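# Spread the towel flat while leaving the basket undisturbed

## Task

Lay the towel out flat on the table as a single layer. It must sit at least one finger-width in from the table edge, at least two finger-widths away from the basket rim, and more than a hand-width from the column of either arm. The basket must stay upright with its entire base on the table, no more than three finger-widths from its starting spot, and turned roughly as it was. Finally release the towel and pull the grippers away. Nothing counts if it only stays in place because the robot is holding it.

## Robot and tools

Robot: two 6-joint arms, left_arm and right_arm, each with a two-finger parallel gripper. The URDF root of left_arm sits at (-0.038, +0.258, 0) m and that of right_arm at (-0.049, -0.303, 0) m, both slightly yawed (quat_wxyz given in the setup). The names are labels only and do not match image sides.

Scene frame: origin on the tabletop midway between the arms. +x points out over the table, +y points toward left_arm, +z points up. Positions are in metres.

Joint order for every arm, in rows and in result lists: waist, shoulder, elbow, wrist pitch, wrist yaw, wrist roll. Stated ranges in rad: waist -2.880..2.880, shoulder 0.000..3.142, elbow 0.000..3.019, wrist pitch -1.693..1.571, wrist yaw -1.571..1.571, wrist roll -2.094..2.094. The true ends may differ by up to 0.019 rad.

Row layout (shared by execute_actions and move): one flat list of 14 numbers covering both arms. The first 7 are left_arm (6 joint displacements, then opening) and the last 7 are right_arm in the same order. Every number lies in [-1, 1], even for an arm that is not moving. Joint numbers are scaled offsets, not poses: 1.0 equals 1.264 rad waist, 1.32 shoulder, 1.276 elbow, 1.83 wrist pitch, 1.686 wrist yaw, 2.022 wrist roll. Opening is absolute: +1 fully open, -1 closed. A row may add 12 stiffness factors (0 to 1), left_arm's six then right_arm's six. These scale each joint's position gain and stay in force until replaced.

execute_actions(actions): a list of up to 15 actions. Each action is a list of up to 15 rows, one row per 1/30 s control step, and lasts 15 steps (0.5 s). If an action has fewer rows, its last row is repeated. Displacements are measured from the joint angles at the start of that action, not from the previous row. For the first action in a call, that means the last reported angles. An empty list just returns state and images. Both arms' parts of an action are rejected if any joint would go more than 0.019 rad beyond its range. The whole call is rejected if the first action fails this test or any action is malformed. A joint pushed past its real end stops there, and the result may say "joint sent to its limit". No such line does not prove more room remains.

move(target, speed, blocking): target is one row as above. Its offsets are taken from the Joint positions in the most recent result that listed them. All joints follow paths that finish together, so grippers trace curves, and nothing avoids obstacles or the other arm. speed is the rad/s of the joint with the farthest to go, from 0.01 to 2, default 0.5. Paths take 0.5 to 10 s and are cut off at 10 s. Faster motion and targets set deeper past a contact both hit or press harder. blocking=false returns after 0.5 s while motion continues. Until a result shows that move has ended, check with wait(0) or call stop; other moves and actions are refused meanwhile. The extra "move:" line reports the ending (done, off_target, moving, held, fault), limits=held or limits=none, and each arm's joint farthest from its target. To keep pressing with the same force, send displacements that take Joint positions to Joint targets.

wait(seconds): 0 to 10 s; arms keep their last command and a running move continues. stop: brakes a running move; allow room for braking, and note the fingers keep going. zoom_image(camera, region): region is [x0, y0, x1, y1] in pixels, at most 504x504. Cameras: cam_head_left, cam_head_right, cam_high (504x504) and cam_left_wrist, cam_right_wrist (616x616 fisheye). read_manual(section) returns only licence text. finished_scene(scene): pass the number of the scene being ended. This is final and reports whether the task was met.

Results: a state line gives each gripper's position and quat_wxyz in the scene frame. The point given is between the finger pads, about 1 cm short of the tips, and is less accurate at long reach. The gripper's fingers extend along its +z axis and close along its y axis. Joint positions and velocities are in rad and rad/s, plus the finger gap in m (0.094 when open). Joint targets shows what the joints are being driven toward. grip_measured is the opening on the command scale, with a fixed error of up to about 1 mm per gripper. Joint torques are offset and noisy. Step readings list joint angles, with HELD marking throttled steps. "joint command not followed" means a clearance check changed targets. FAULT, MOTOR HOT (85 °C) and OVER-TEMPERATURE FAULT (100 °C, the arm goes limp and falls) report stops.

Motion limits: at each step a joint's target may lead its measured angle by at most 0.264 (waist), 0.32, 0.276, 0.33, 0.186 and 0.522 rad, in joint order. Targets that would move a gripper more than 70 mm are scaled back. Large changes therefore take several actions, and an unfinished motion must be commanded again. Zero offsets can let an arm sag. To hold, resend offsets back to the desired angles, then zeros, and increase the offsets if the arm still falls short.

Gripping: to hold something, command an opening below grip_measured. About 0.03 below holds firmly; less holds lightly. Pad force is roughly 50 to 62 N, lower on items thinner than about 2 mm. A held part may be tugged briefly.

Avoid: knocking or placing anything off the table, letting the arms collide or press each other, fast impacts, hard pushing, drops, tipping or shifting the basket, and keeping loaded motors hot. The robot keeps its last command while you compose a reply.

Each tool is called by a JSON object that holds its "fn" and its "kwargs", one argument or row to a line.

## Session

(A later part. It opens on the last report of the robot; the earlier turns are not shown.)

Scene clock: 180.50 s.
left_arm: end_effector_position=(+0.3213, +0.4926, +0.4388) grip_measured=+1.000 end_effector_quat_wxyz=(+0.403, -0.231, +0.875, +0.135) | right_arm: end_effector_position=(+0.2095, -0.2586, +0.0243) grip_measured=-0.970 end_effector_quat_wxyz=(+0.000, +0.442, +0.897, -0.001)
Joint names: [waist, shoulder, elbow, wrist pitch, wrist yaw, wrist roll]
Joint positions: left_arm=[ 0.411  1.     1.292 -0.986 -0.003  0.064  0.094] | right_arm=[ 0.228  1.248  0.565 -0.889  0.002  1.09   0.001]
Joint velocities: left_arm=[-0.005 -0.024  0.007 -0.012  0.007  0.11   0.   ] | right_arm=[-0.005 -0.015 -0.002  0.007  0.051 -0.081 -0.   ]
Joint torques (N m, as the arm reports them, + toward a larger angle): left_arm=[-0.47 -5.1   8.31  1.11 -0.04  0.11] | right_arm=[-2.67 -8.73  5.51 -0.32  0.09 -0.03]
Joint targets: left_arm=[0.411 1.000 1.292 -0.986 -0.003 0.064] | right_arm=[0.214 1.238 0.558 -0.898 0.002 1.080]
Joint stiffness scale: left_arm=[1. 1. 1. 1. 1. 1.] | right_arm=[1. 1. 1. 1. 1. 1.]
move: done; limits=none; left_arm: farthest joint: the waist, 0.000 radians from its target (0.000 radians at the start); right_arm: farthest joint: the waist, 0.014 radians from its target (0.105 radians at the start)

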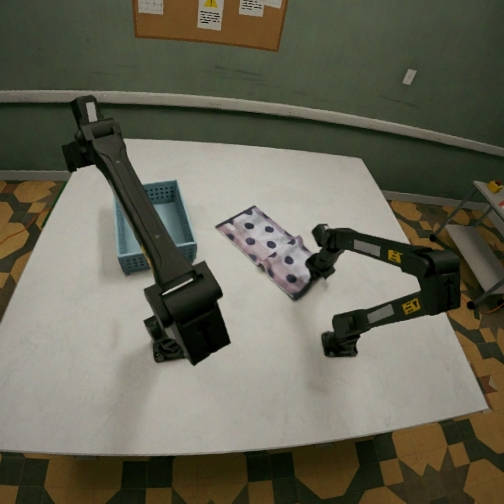

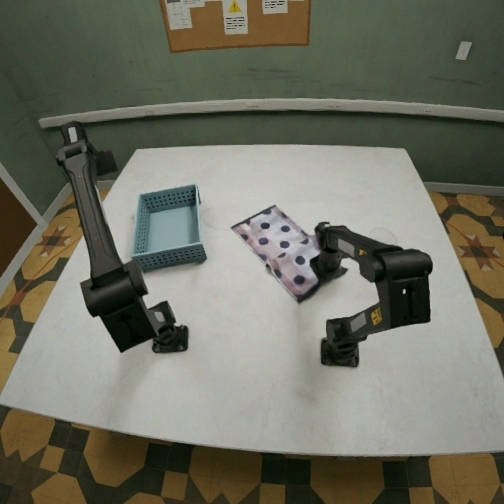

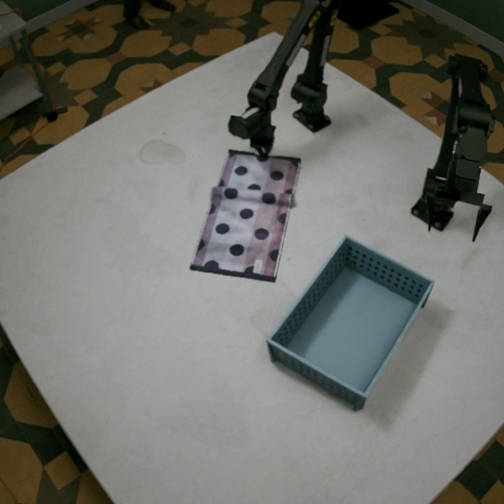

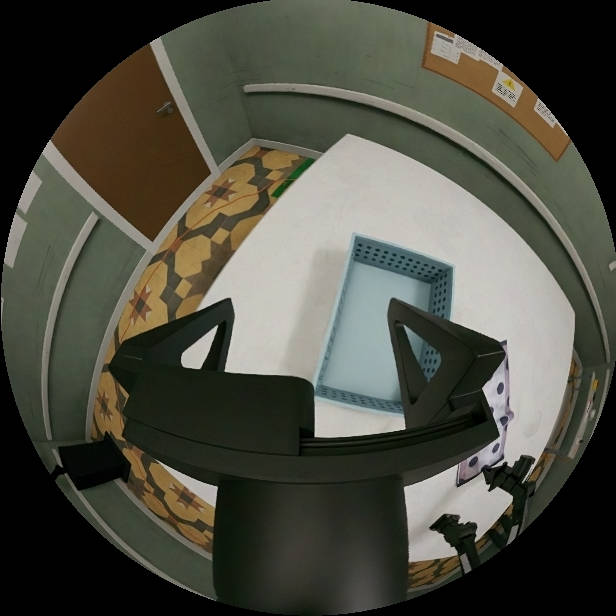

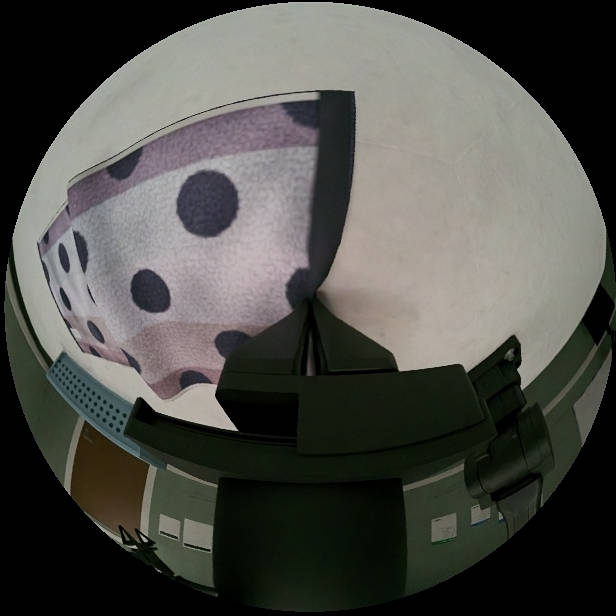

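{"fn": "move", "kwargs": {
  "target": [0,0,0,0,0,0,1,-0.268,0.051,0.043,0.008,0,-0.25,-1],
  "speed": 0.2
}}

Scene clock: 213.50 s.
left_arm: end_effector_position=(+0.3213, +0.4926, +0.4388) grip_measured=+1.000 end_effector_quat_wxyz=(+0.403, -0.231, +0.875, +0.135) | right_arm: end_effector_position=(+0.2130, -0.3439, +0.0165) grip_measured=-0.970 end_effector_quat_wxyz=(-0.016, +0.364, +0.931, -0.005)
Joint names: [waist, shoulder, elbow, wrist pitch, wrist yaw, wrist roll]
Joint positions: left_arm=[ 0.411  1.     1.292 -0.986 -0.003  0.064  0.094] | right_arm=[-0.097  1.298  0.58  -0.885  0.002  0.594  0.001]
Joint velocities: left_arm=[-0.015 -0.005 -0.017  0.002  0.022  0.007  0.   ] | right_arm=[-0.005 -0.015 -0.002 -0.012  0.022  0.007  0.001]
Joint torques (N m, as the arm reports them, + toward a larger angle): left_arm=[-0.47 -5.14  8.31  1.11 -0.04  0.11] | right_arm=[-3.13 -6.79  8.84  0.63  0.04 -0.02]
Joint targets: left_arm=[0.411 1.000 1.292 -0.986 -0.003 0.064] | right_arm=[-0.111 1.316 0.620 -0.874 0.002 0.584]
Joint stiffness scale: left_arm=[1. 1. 1. 1. 1. 1.] | right_arm=[1. 1. 1. 1. 1. 1.]
move: off_target (right_arm); limits=none; left_arm: farthest joint: the waist, 0.000 radians from its target (0.000 radians at the start); right_arm: farthest joint: the elbow, 0.040 radians from its target (0.054 radians at the start)

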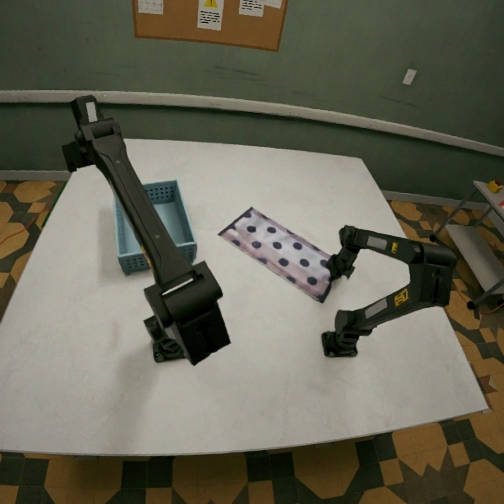

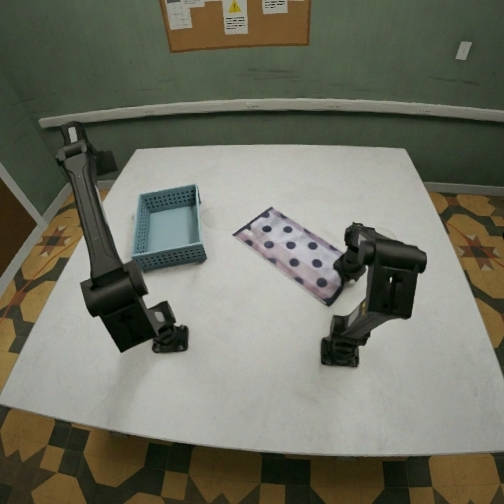

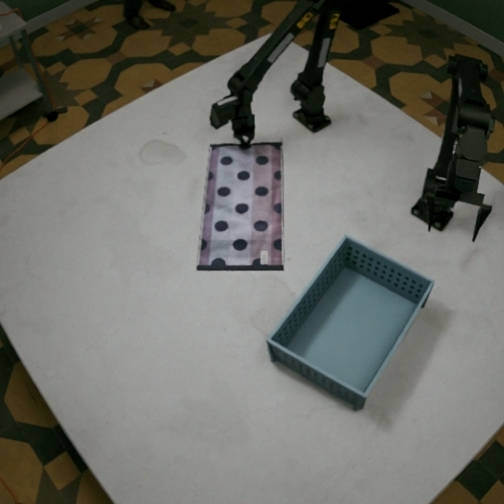

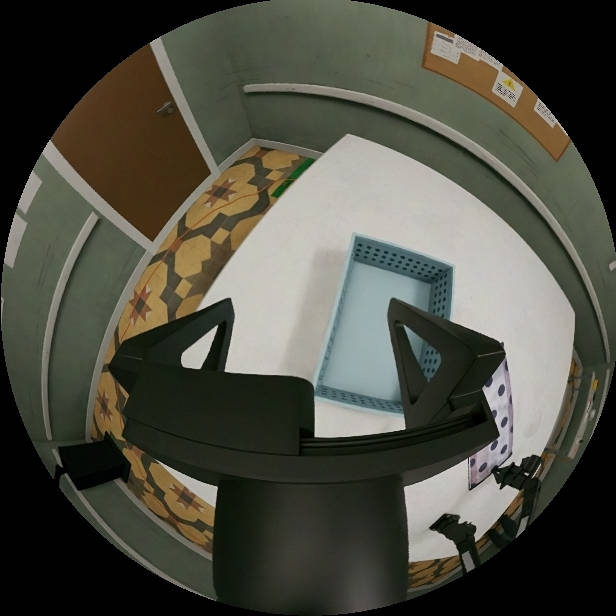

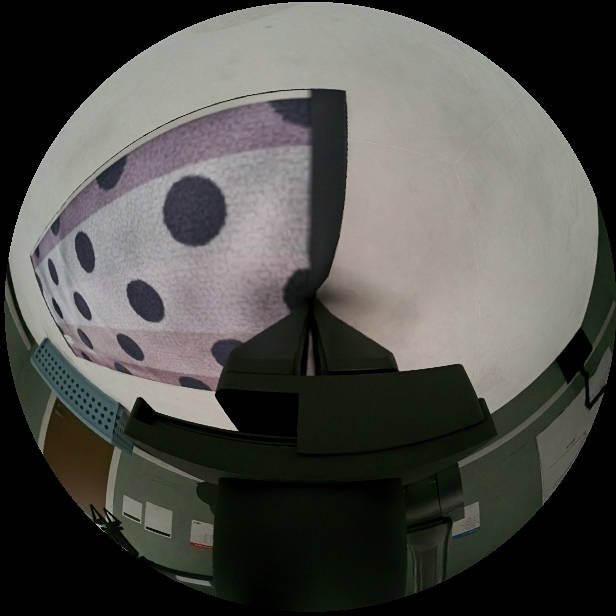

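{"fn": "move", "kwargs": {
  "target": [0,0,0,0,0,0,1,-0.225,0.172,0.212,0.014,0,-0.225,-1],
  "speed": 0.2
}}

Scene clock: 225.60 s.
left_arm: end_effector_position=(+0.3213, +0.4926, +0.4388) grip_measured=+1.000 end_effector_quat_wxyz=(+0.403, -0.231, +0.875, +0.135) | right_arm: end_effector_position=(+0.2788, -0.4514, +0.0224) grip_measured=-0.970 end_effector_quat_wxyz=(+0.003, +0.281, +0.960, -0.001)
Joint names: [waist, shoulder, elbow, wrist pitch, wrist yaw, wrist roll]
Joint positions: left_arm=[ 0.411  1.     1.292 -0.986 -0.003  0.064  0.094] | right_arm=[-0.369  1.505  0.81  -0.87   0.002  0.148  0.001]
Joint velocities: left_arm=[ 0.005 -0.024 -0.017 -0.002 -0.081 -0.007  0.   ] | right_arm=[-0.005 -0.005  0.017  0.012  0.037 -0.022 -0.   ]
Joint torques (N m, as the arm reports them, + toward a larger angle): left_arm=[-0.45 -5.1   8.31  1.11 -0.04  0.11] | right_arm=[ -2.83 -11.23   9.33   0.6    0.    -0.02]
Joint targets: left_arm=[0.411 1.000 1.292 -0.986 -0.003 0.064] | right_arm=[-0.382 1.525 0.850 -0.860 0.002 0.139]
Joint stiffness scale: left_arm=[1. 1. 1. 1. 1. 1.] | right_arm=[1. 1. 1. 1. 1. 1.]
move: off_target (right_arm); limits=none; left_arm: farthest joint: the waist, 0.000 radians from its target (0.000 radians at the start); right_arm: farthest joint: the elbow, 0.040 radians from its target (0.271 radians at the start)

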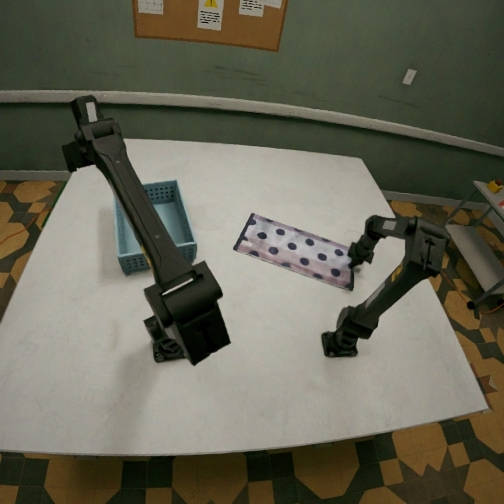

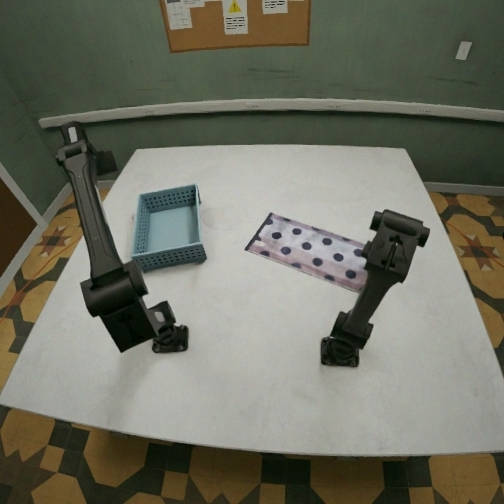

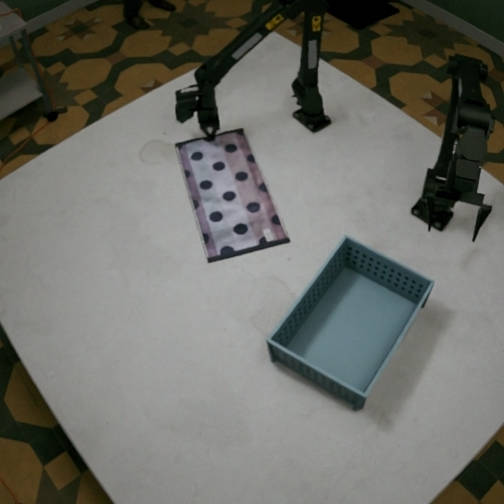

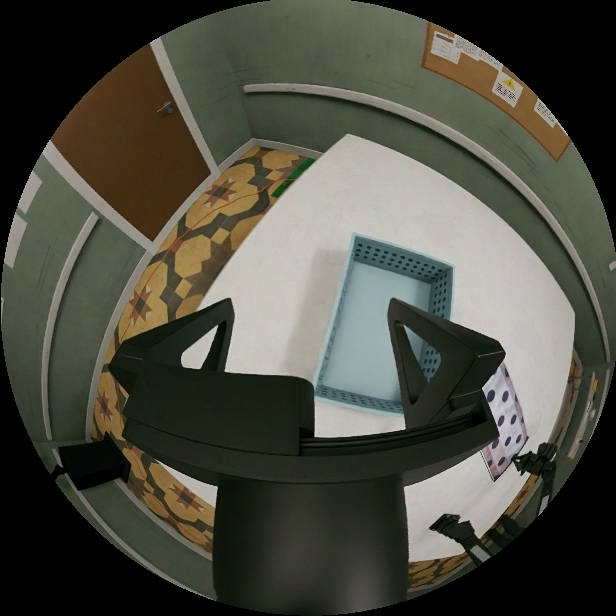

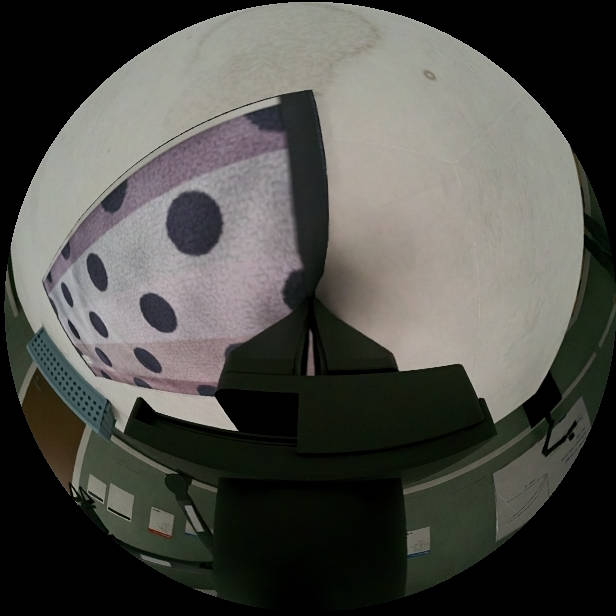

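{"fn": "move", "kwargs": {
  "target": [0,0,0,0,0,0,1,-0.012,0.03,0.03,0.012,0,-0.07,-1],
  "speed": 0.15
}}

{"fn": "execute_actions", "kwargs": {
  "actions": [
    [[0,0,0,0,0,0,1,-0.01,0.015,0.03,0,0,0,-0.5]],
    [[0,0,0,0,0,0,1,0,0,0,0,0,0,-0.5]]
  ]
}}

Scene clock: 234.60 s.
left_arm: end_effector_position=(+0.3213, +0.4926, +0.4388) grip_measured=+1.000 end_effector_quat_wxyz=(+0.403, -0.231, +0.875, +0.135) | right_arm: end_effector_position=(+0.2792, -0.4518, +0.0161) grip_measured=-0.970 end_effector_quat_wxyz=(-0.002, +0.218, +0.976, -0.001)
Joint names: [waist, shoulder, elbow, wrist pitch, wrist yaw, wrist roll]
Joint positions: left_arm=[ 0.411  1.     1.292 -0.986 -0.003  0.064  0.094] | right_arm=[-0.369  1.524  0.81  -0.86   0.002  0.017  0.001]
Joint velocities: left_arm=[-0.024 -0.005 -0.002 -0.002 -0.007 -0.037  0.   ] | right_arm=[-0.015  0.005 -0.017 -0.002 -0.051 -0.037  0.001]
Joint torques (N m, as the arm reports them, + toward a larger angle): left_arm=[-0.45 -5.12  8.31  1.1  -0.04  0.11] | right_arm=[ -2.66 -10.8    8.86   0.61   0.     0.03]
Joint targets: left_arm=[0.411 1.000 1.292 -0.986 -0.003 0.064] | right_arm=[-0.384 1.545 0.849 -0.848 0.002 0.007]
Joint stiffness scale: left_arm=[1. 1. 1. 1. 1. 1.] | right_arm=[1. 1. 1. 1. 1. 1.]
move: off_target (right_arm); limits=none; left_arm: farthest joint: the waist, 0.000 radians from its target (0.000 radians at the start); right_arm: farthest joint: the elbow, 0.038 radians from its target (0.038 radians at the start)

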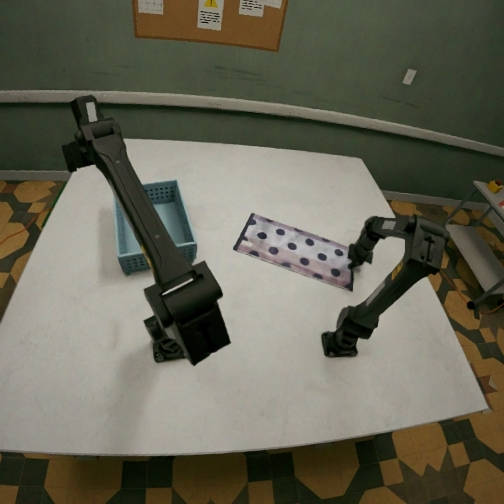

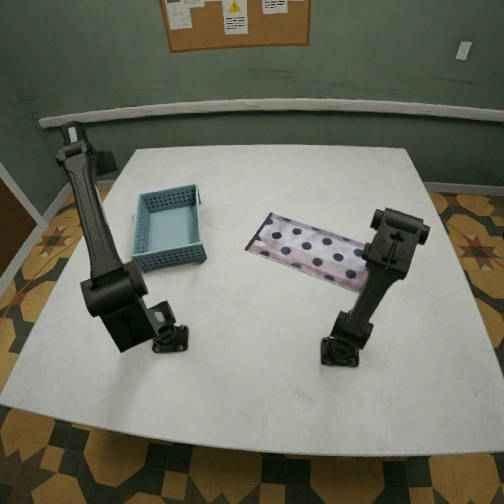

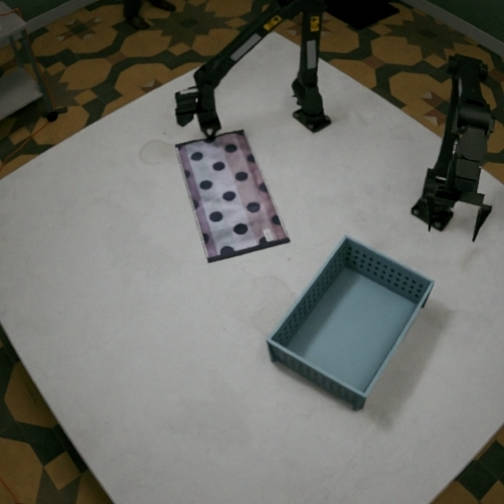

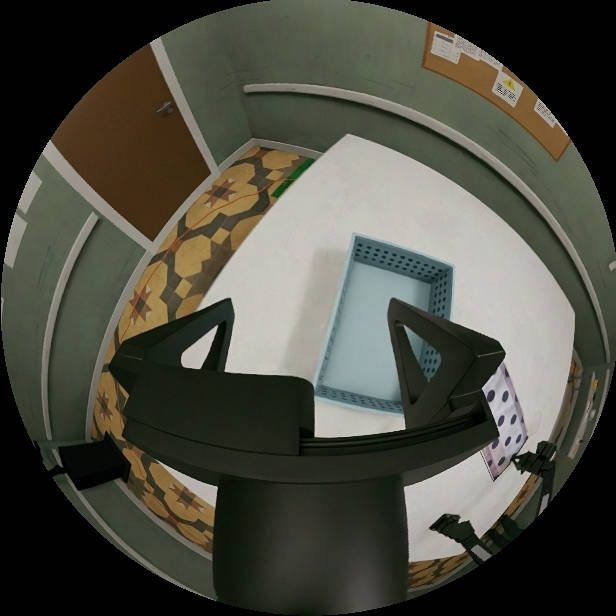

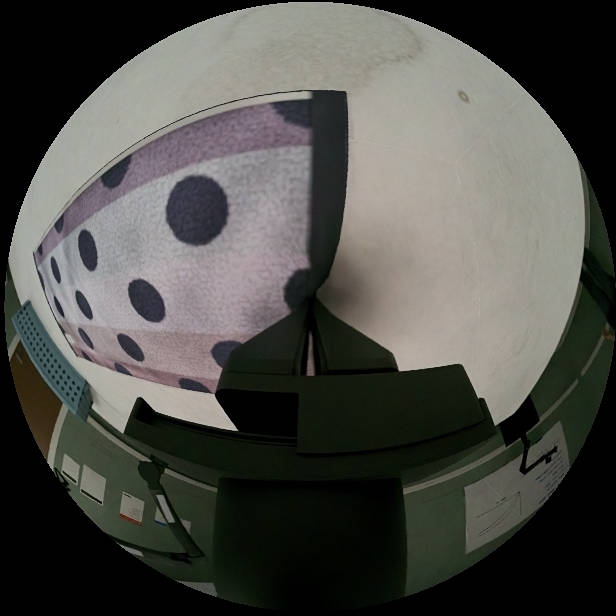

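Scene clock: 235.60 s.
left_arm: end_effector_position=(+0.3213, +0.4926, +0.4388) grip_measured=+1.000 end_effector_quat_wxyz=(+0.403, -0.231, +0.875, +0.135) | right_arm: end_effector_position=(+0.2792, -0.4518, +0.0161) grip_measured=-0.502 end_effector_quat_wxyz=(-0.002, +0.218, +0.976, -0.001)
Joint names: [waist, shoulder, elbow, wrist pitch, wrist yaw, wrist roll]
Joint positions: left_arm=[ 0.411  1.     1.292 -0.986 -0.003  0.064  0.094] | right_arm=[-0.369  1.524  0.81  -0.86   0.002  0.017  0.023]
Joint velocities: left_arm=[-0.015 -0.015  0.002  0.002  0.022 -0.022  0.   ] | right_arm=[-0.005 -0.015  0.002 -0.002 -0.022 -0.037  0.   ]
Joint torques (N m, as the arm reports them, + toward a larger angle): left_arm=[-0.48 -5.12  8.31  1.11 -0.04  0.11] | right_arm=[ -1.36 -12.59   5.99   0.22   0.03   0.08]
Joint targets: left_arm=[0.411 1.000 1.292 -0.986 -0.003 0.064] | right_arm=[-0.369 1.524 0.810 -0.860 0.002 0.017]
Joint stiffness scale: left_arm=[1. 1. 1. 1. 1. 1.] | right_arm=[1. 1. 1. 1. 1. 1.]
Step readings (joint positions; steps 1 to 15: 1st action; 16 to 30: 2nd action):
0: left_arm=[0.411 1.000 1.292 -0.986 -0.003 0.064] | right_arm=[-0.369 1.524 0.810 -0.860 0.002 0.017]
1: left_arm=[0.411 1.000 1.292 -0.986 -0.003 0.064] | right_arm=[-0.369 1.524 0.810 -0.860 0.002 0.017]
2: left_arm=[0.411 1.000 1.292 -0.986 -0.003 0.064] | right_arm=[-0.369 1.524 0.810 -0.860 0.002 0.017]
4: left_arm=[0.411 1.000 1.292 -0.986 -0.003 0.064] | right_arm=[-0.369 1.524 0.810 -0.860 0.002 0.017]
8: left_arm=[0.411 1.000 1.292 -0.986 -0.003 0.064] | right_arm=[-0.369 1.524 0.810 -0.860 0.002 0.017]
15: left_arm=[0.411 1.000 1.292 -0.986 -0.003 0.064] | right_arm=[-0.369 1.524 0.810 -0.860 0.002 0.017]
16: left_arm=[0.411 1.000 1.292 -0.986 -0.003 0.064] | right_arm=[-0.369 1.524 0.810 -0.860 0.002 0.017]
17: left_arm=[0.411 1.000 1.292 -0.986 -0.003 0.064] | right_arm=[-0.369 1.524 0.810 -0.860 0.002 0.017]
19: left_arm=[0.411 1.000 1.292 -0.986 -0.003 0.064] | right_arm=[-0.369 1.524 0.810 -0.860 0.002 0.017]
23: left_arm=[0.411 1.000 1.292 -0.986 -0.003 0.064] | right_arm=[-0.369 1.524 0.810 -0.860 0.002 0.017]
30: Joint positions above

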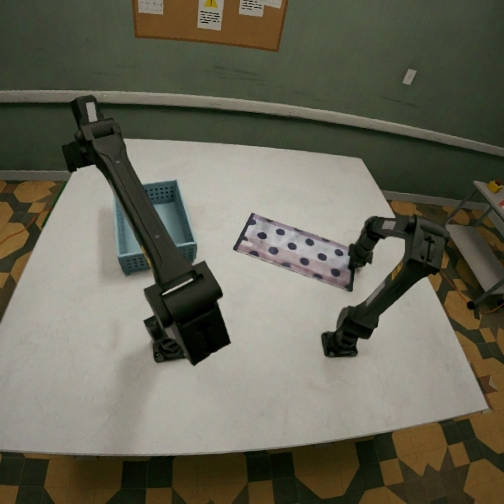

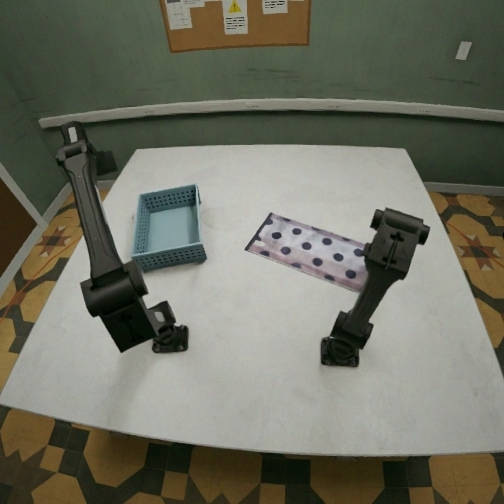

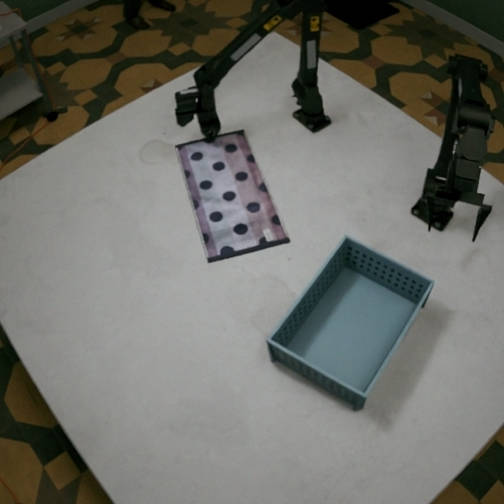

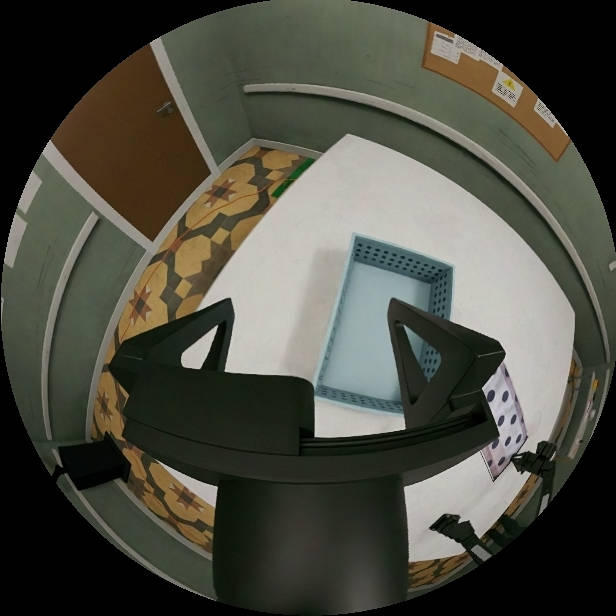

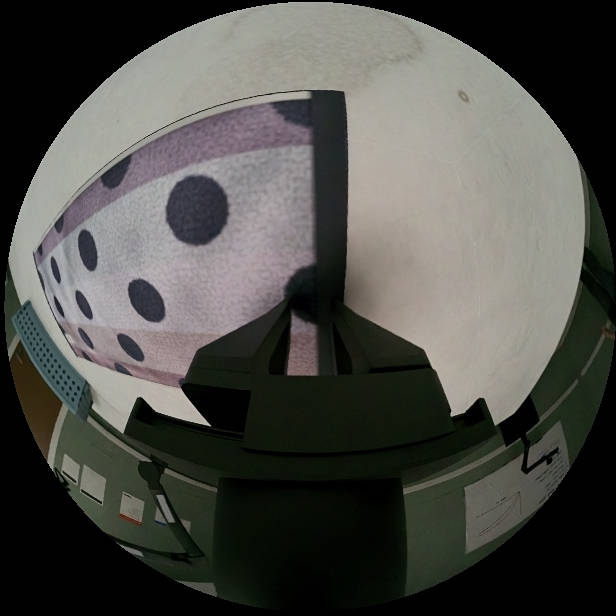

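{"fn": "move", "kwargs": {
  "target": [0,0,0,0,0,0,1,0,-0.2,0.1,-0.2,0,0,0.3],
  "speed": 0.4
}}

Scene clock: 240.67 s.
left_arm: end_effector_position=(+0.3213, +0.4926, +0.4388) grip_measured=+1.000 end_effector_quat_wxyz=(+0.403, -0.231, +0.875, +0.135) | right_arm: end_effector_position=(+0.2475, -0.4375, +0.1295) grip_measured=+0.298 end_effector_quat_wxyz=(-0.006, +0.218, +0.976, +0.000)
Joint names: [waist, shoulder, elbow, wrist pitch, wrist yaw, wrist roll]
Joint positions: left_arm=[ 0.411  1.     1.292 -0.986 -0.003  0.064  0.094] | right_arm=[-0.369  1.261  0.896 -1.216  0.002  0.017  0.061]
Joint velocities: left_arm=[ 0.005 -0.024 -0.007  0.007  0.007 -0.037  0.   ] | right_arm=[-0.005 -0.005 -0.022 -0.027 -0.007 -0.037 -0.   ]
Joint torques (N m, as the arm reports them, + toward a larger angle): left_arm=[-0.47 -5.11  8.31  1.1  -0.04  0.11] | right_arm=[ -1.53 -10.28  10.83  -0.24   0.02   0.11]
Joint targets: left_arm=[0.411 1.000 1.292 -0.986 -0.003 0.064] | right_arm=[-0.369 1.260 0.938 -1.226 0.002 0.017]
Joint stiffness scale: left_arm=[1. 1. 1. 1. 1. 1.] | right_arm=[1. 1. 1. 1. 1. 1.]
move: off_target (right_arm); limits=none; left_arm: farthest joint: the waist, 0.000 radians from its target (0.000 radians at the start); right_arm: farthest joint: the elbow, 0.042 radians from its target (0.127 radians at the start)

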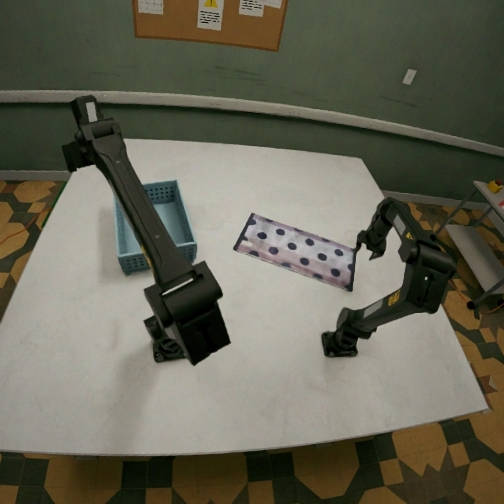

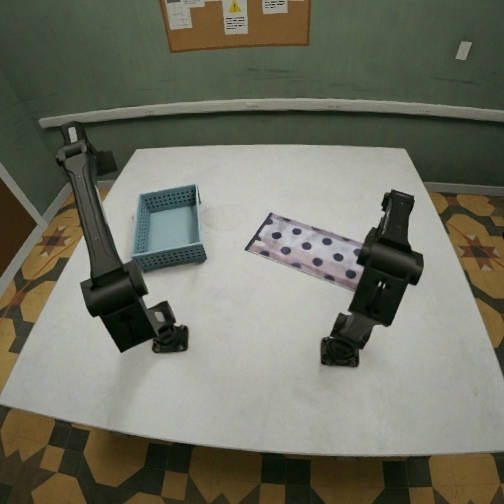

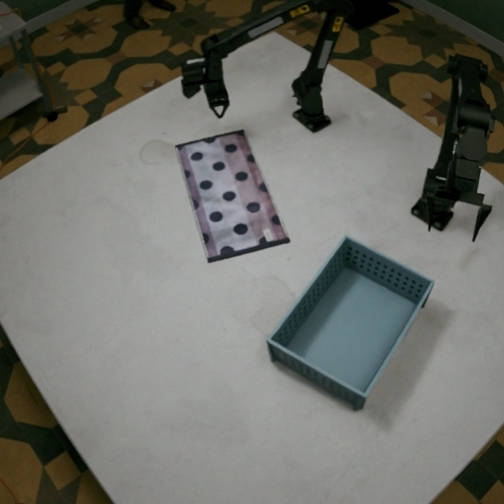

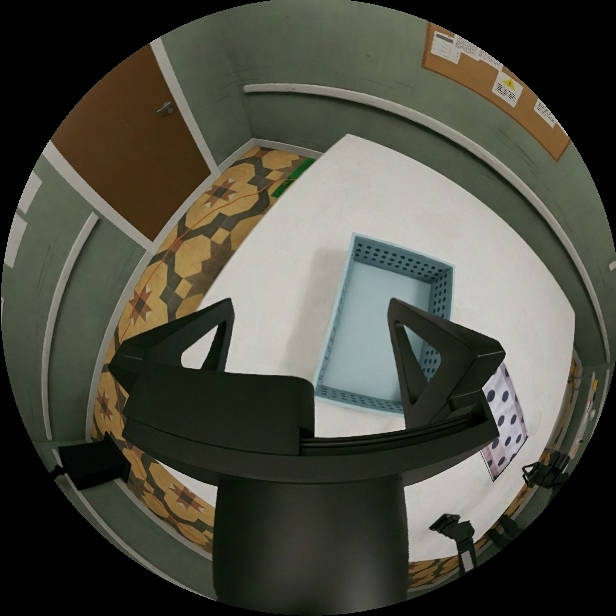

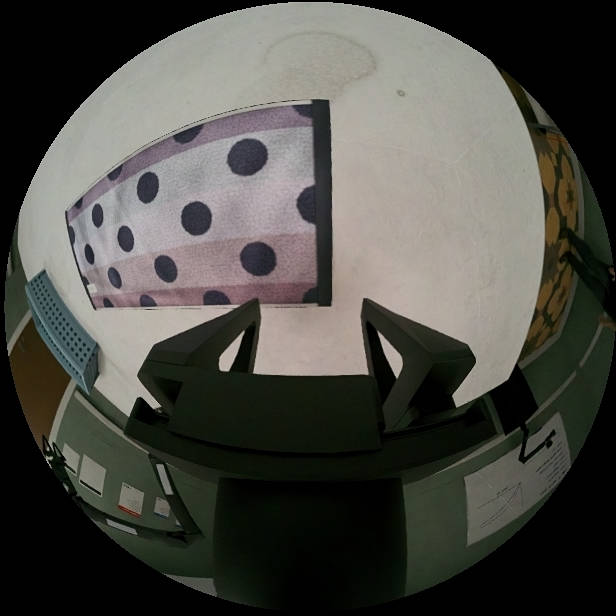

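{"fn": "move", "kwargs": {
  "target": [0,0,0,0,0,0,1,-0.4,-0.2,0.15,-0.1,0,0,1],
  "speed": 1.0
}}

{"fn": "zoom_image", "kwargs": {
  "camera": "cam_high",
  "region": [150, 110, 320, 280]
}}

Scene clock: 250.63 s.
left_arm: end_effector_position=(+0.3213, +0.4926, +0.4388) grip_measured=+1.000 end_effector_quat_wxyz=(+0.403, -0.231, +0.875, +0.135) | right_arm: end_effector_position=(+0.1378, -0.5514, +0.2702) grip_measured=+1.000 end_effector_quat_wxyz=(+0.111, +0.449, +0.885, -0.055)
Joint names: [waist, shoulder, elbow, wrist pitch, wrist yaw, wrist roll]
Joint positions: left_arm=[ 0.411  1.     1.292 -0.986 -0.003  0.064  0.094] | right_arm=[-0.87   0.985  1.05  -1.389  0.002  0.017  0.094]
Joint velocities: left_arm=[-0.005 -0.005 -0.007  0.012  0.007 -0.037  0.   ] | right_arm=[-0.005 -0.005 -0.017  0.002  0.022  0.007  0.   ]
Joint torques (N m, as the arm reports them, + toward a larger angle): left_arm=[-0.46 -5.1   8.31  1.11 -0.03  0.11] | right_arm=[-1.54 -5.34 11.12  0.31  0.03  0.08]
Joint targets: left_arm=[0.411 1.000 1.292 -0.986 -0.003 0.064] | right_arm=[-0.875 0.997 1.087 -1.399 0.002 0.017]
Joint stiffness scale: left_arm=[1. 1. 1. 1. 1. 1.] | right_arm=[1. 1. 1. 1. 1. 1.]
move: off_target (right_arm); limits=none; left_arm: farthest joint: the waist, 0.000 radians from its target (0.000 radians at the start); right_arm: farthest joint: the elbow, 0.037 radians from its target (0.192 radians at the start)

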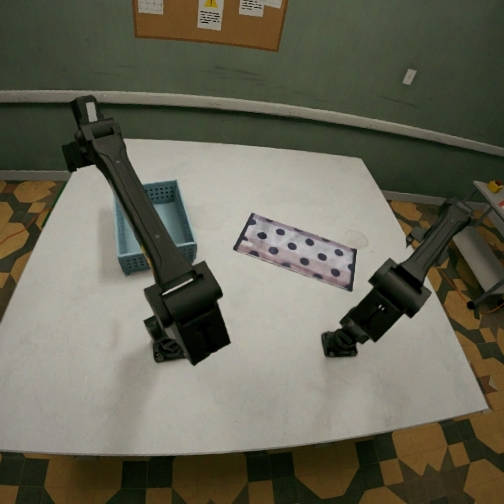

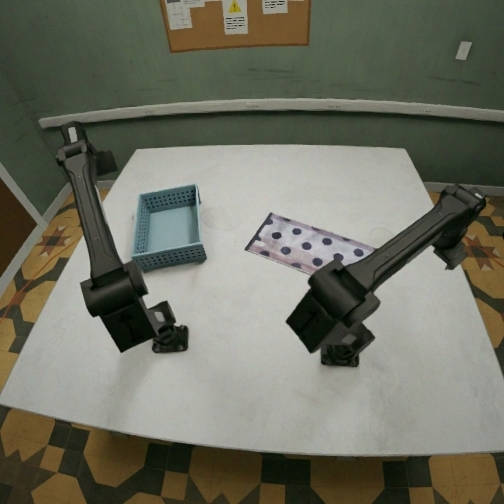

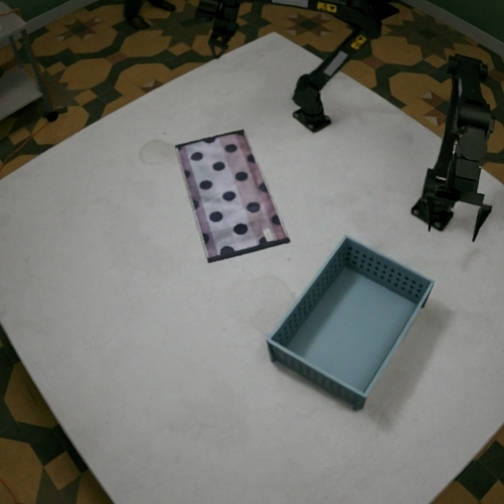

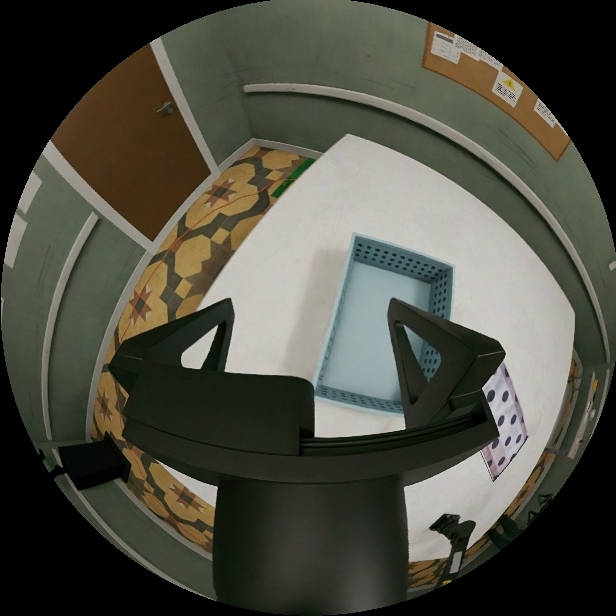

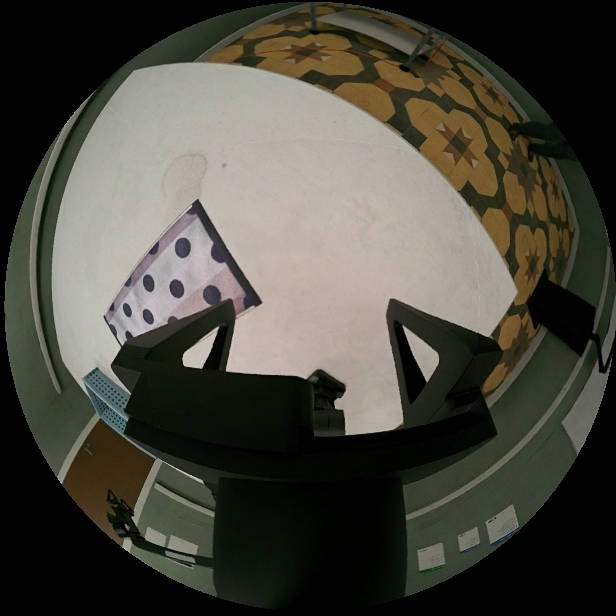

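Region (150, 110, 320, 280) of cam_high's 504x504 image, scaled by 2.965, with more detail than that image has.

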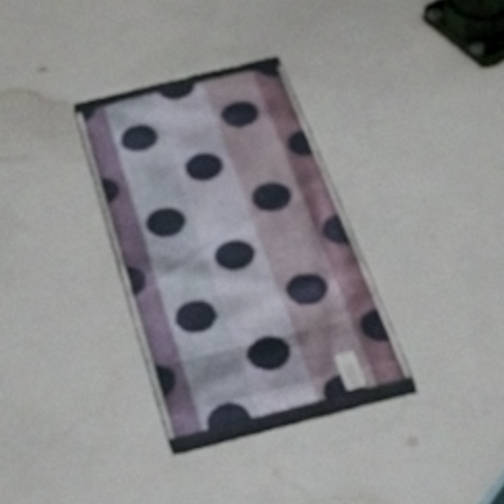

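{"fn": "finished_scene", "kwargs": {
  "scene": 1
}}

The scene is finished: the task was done.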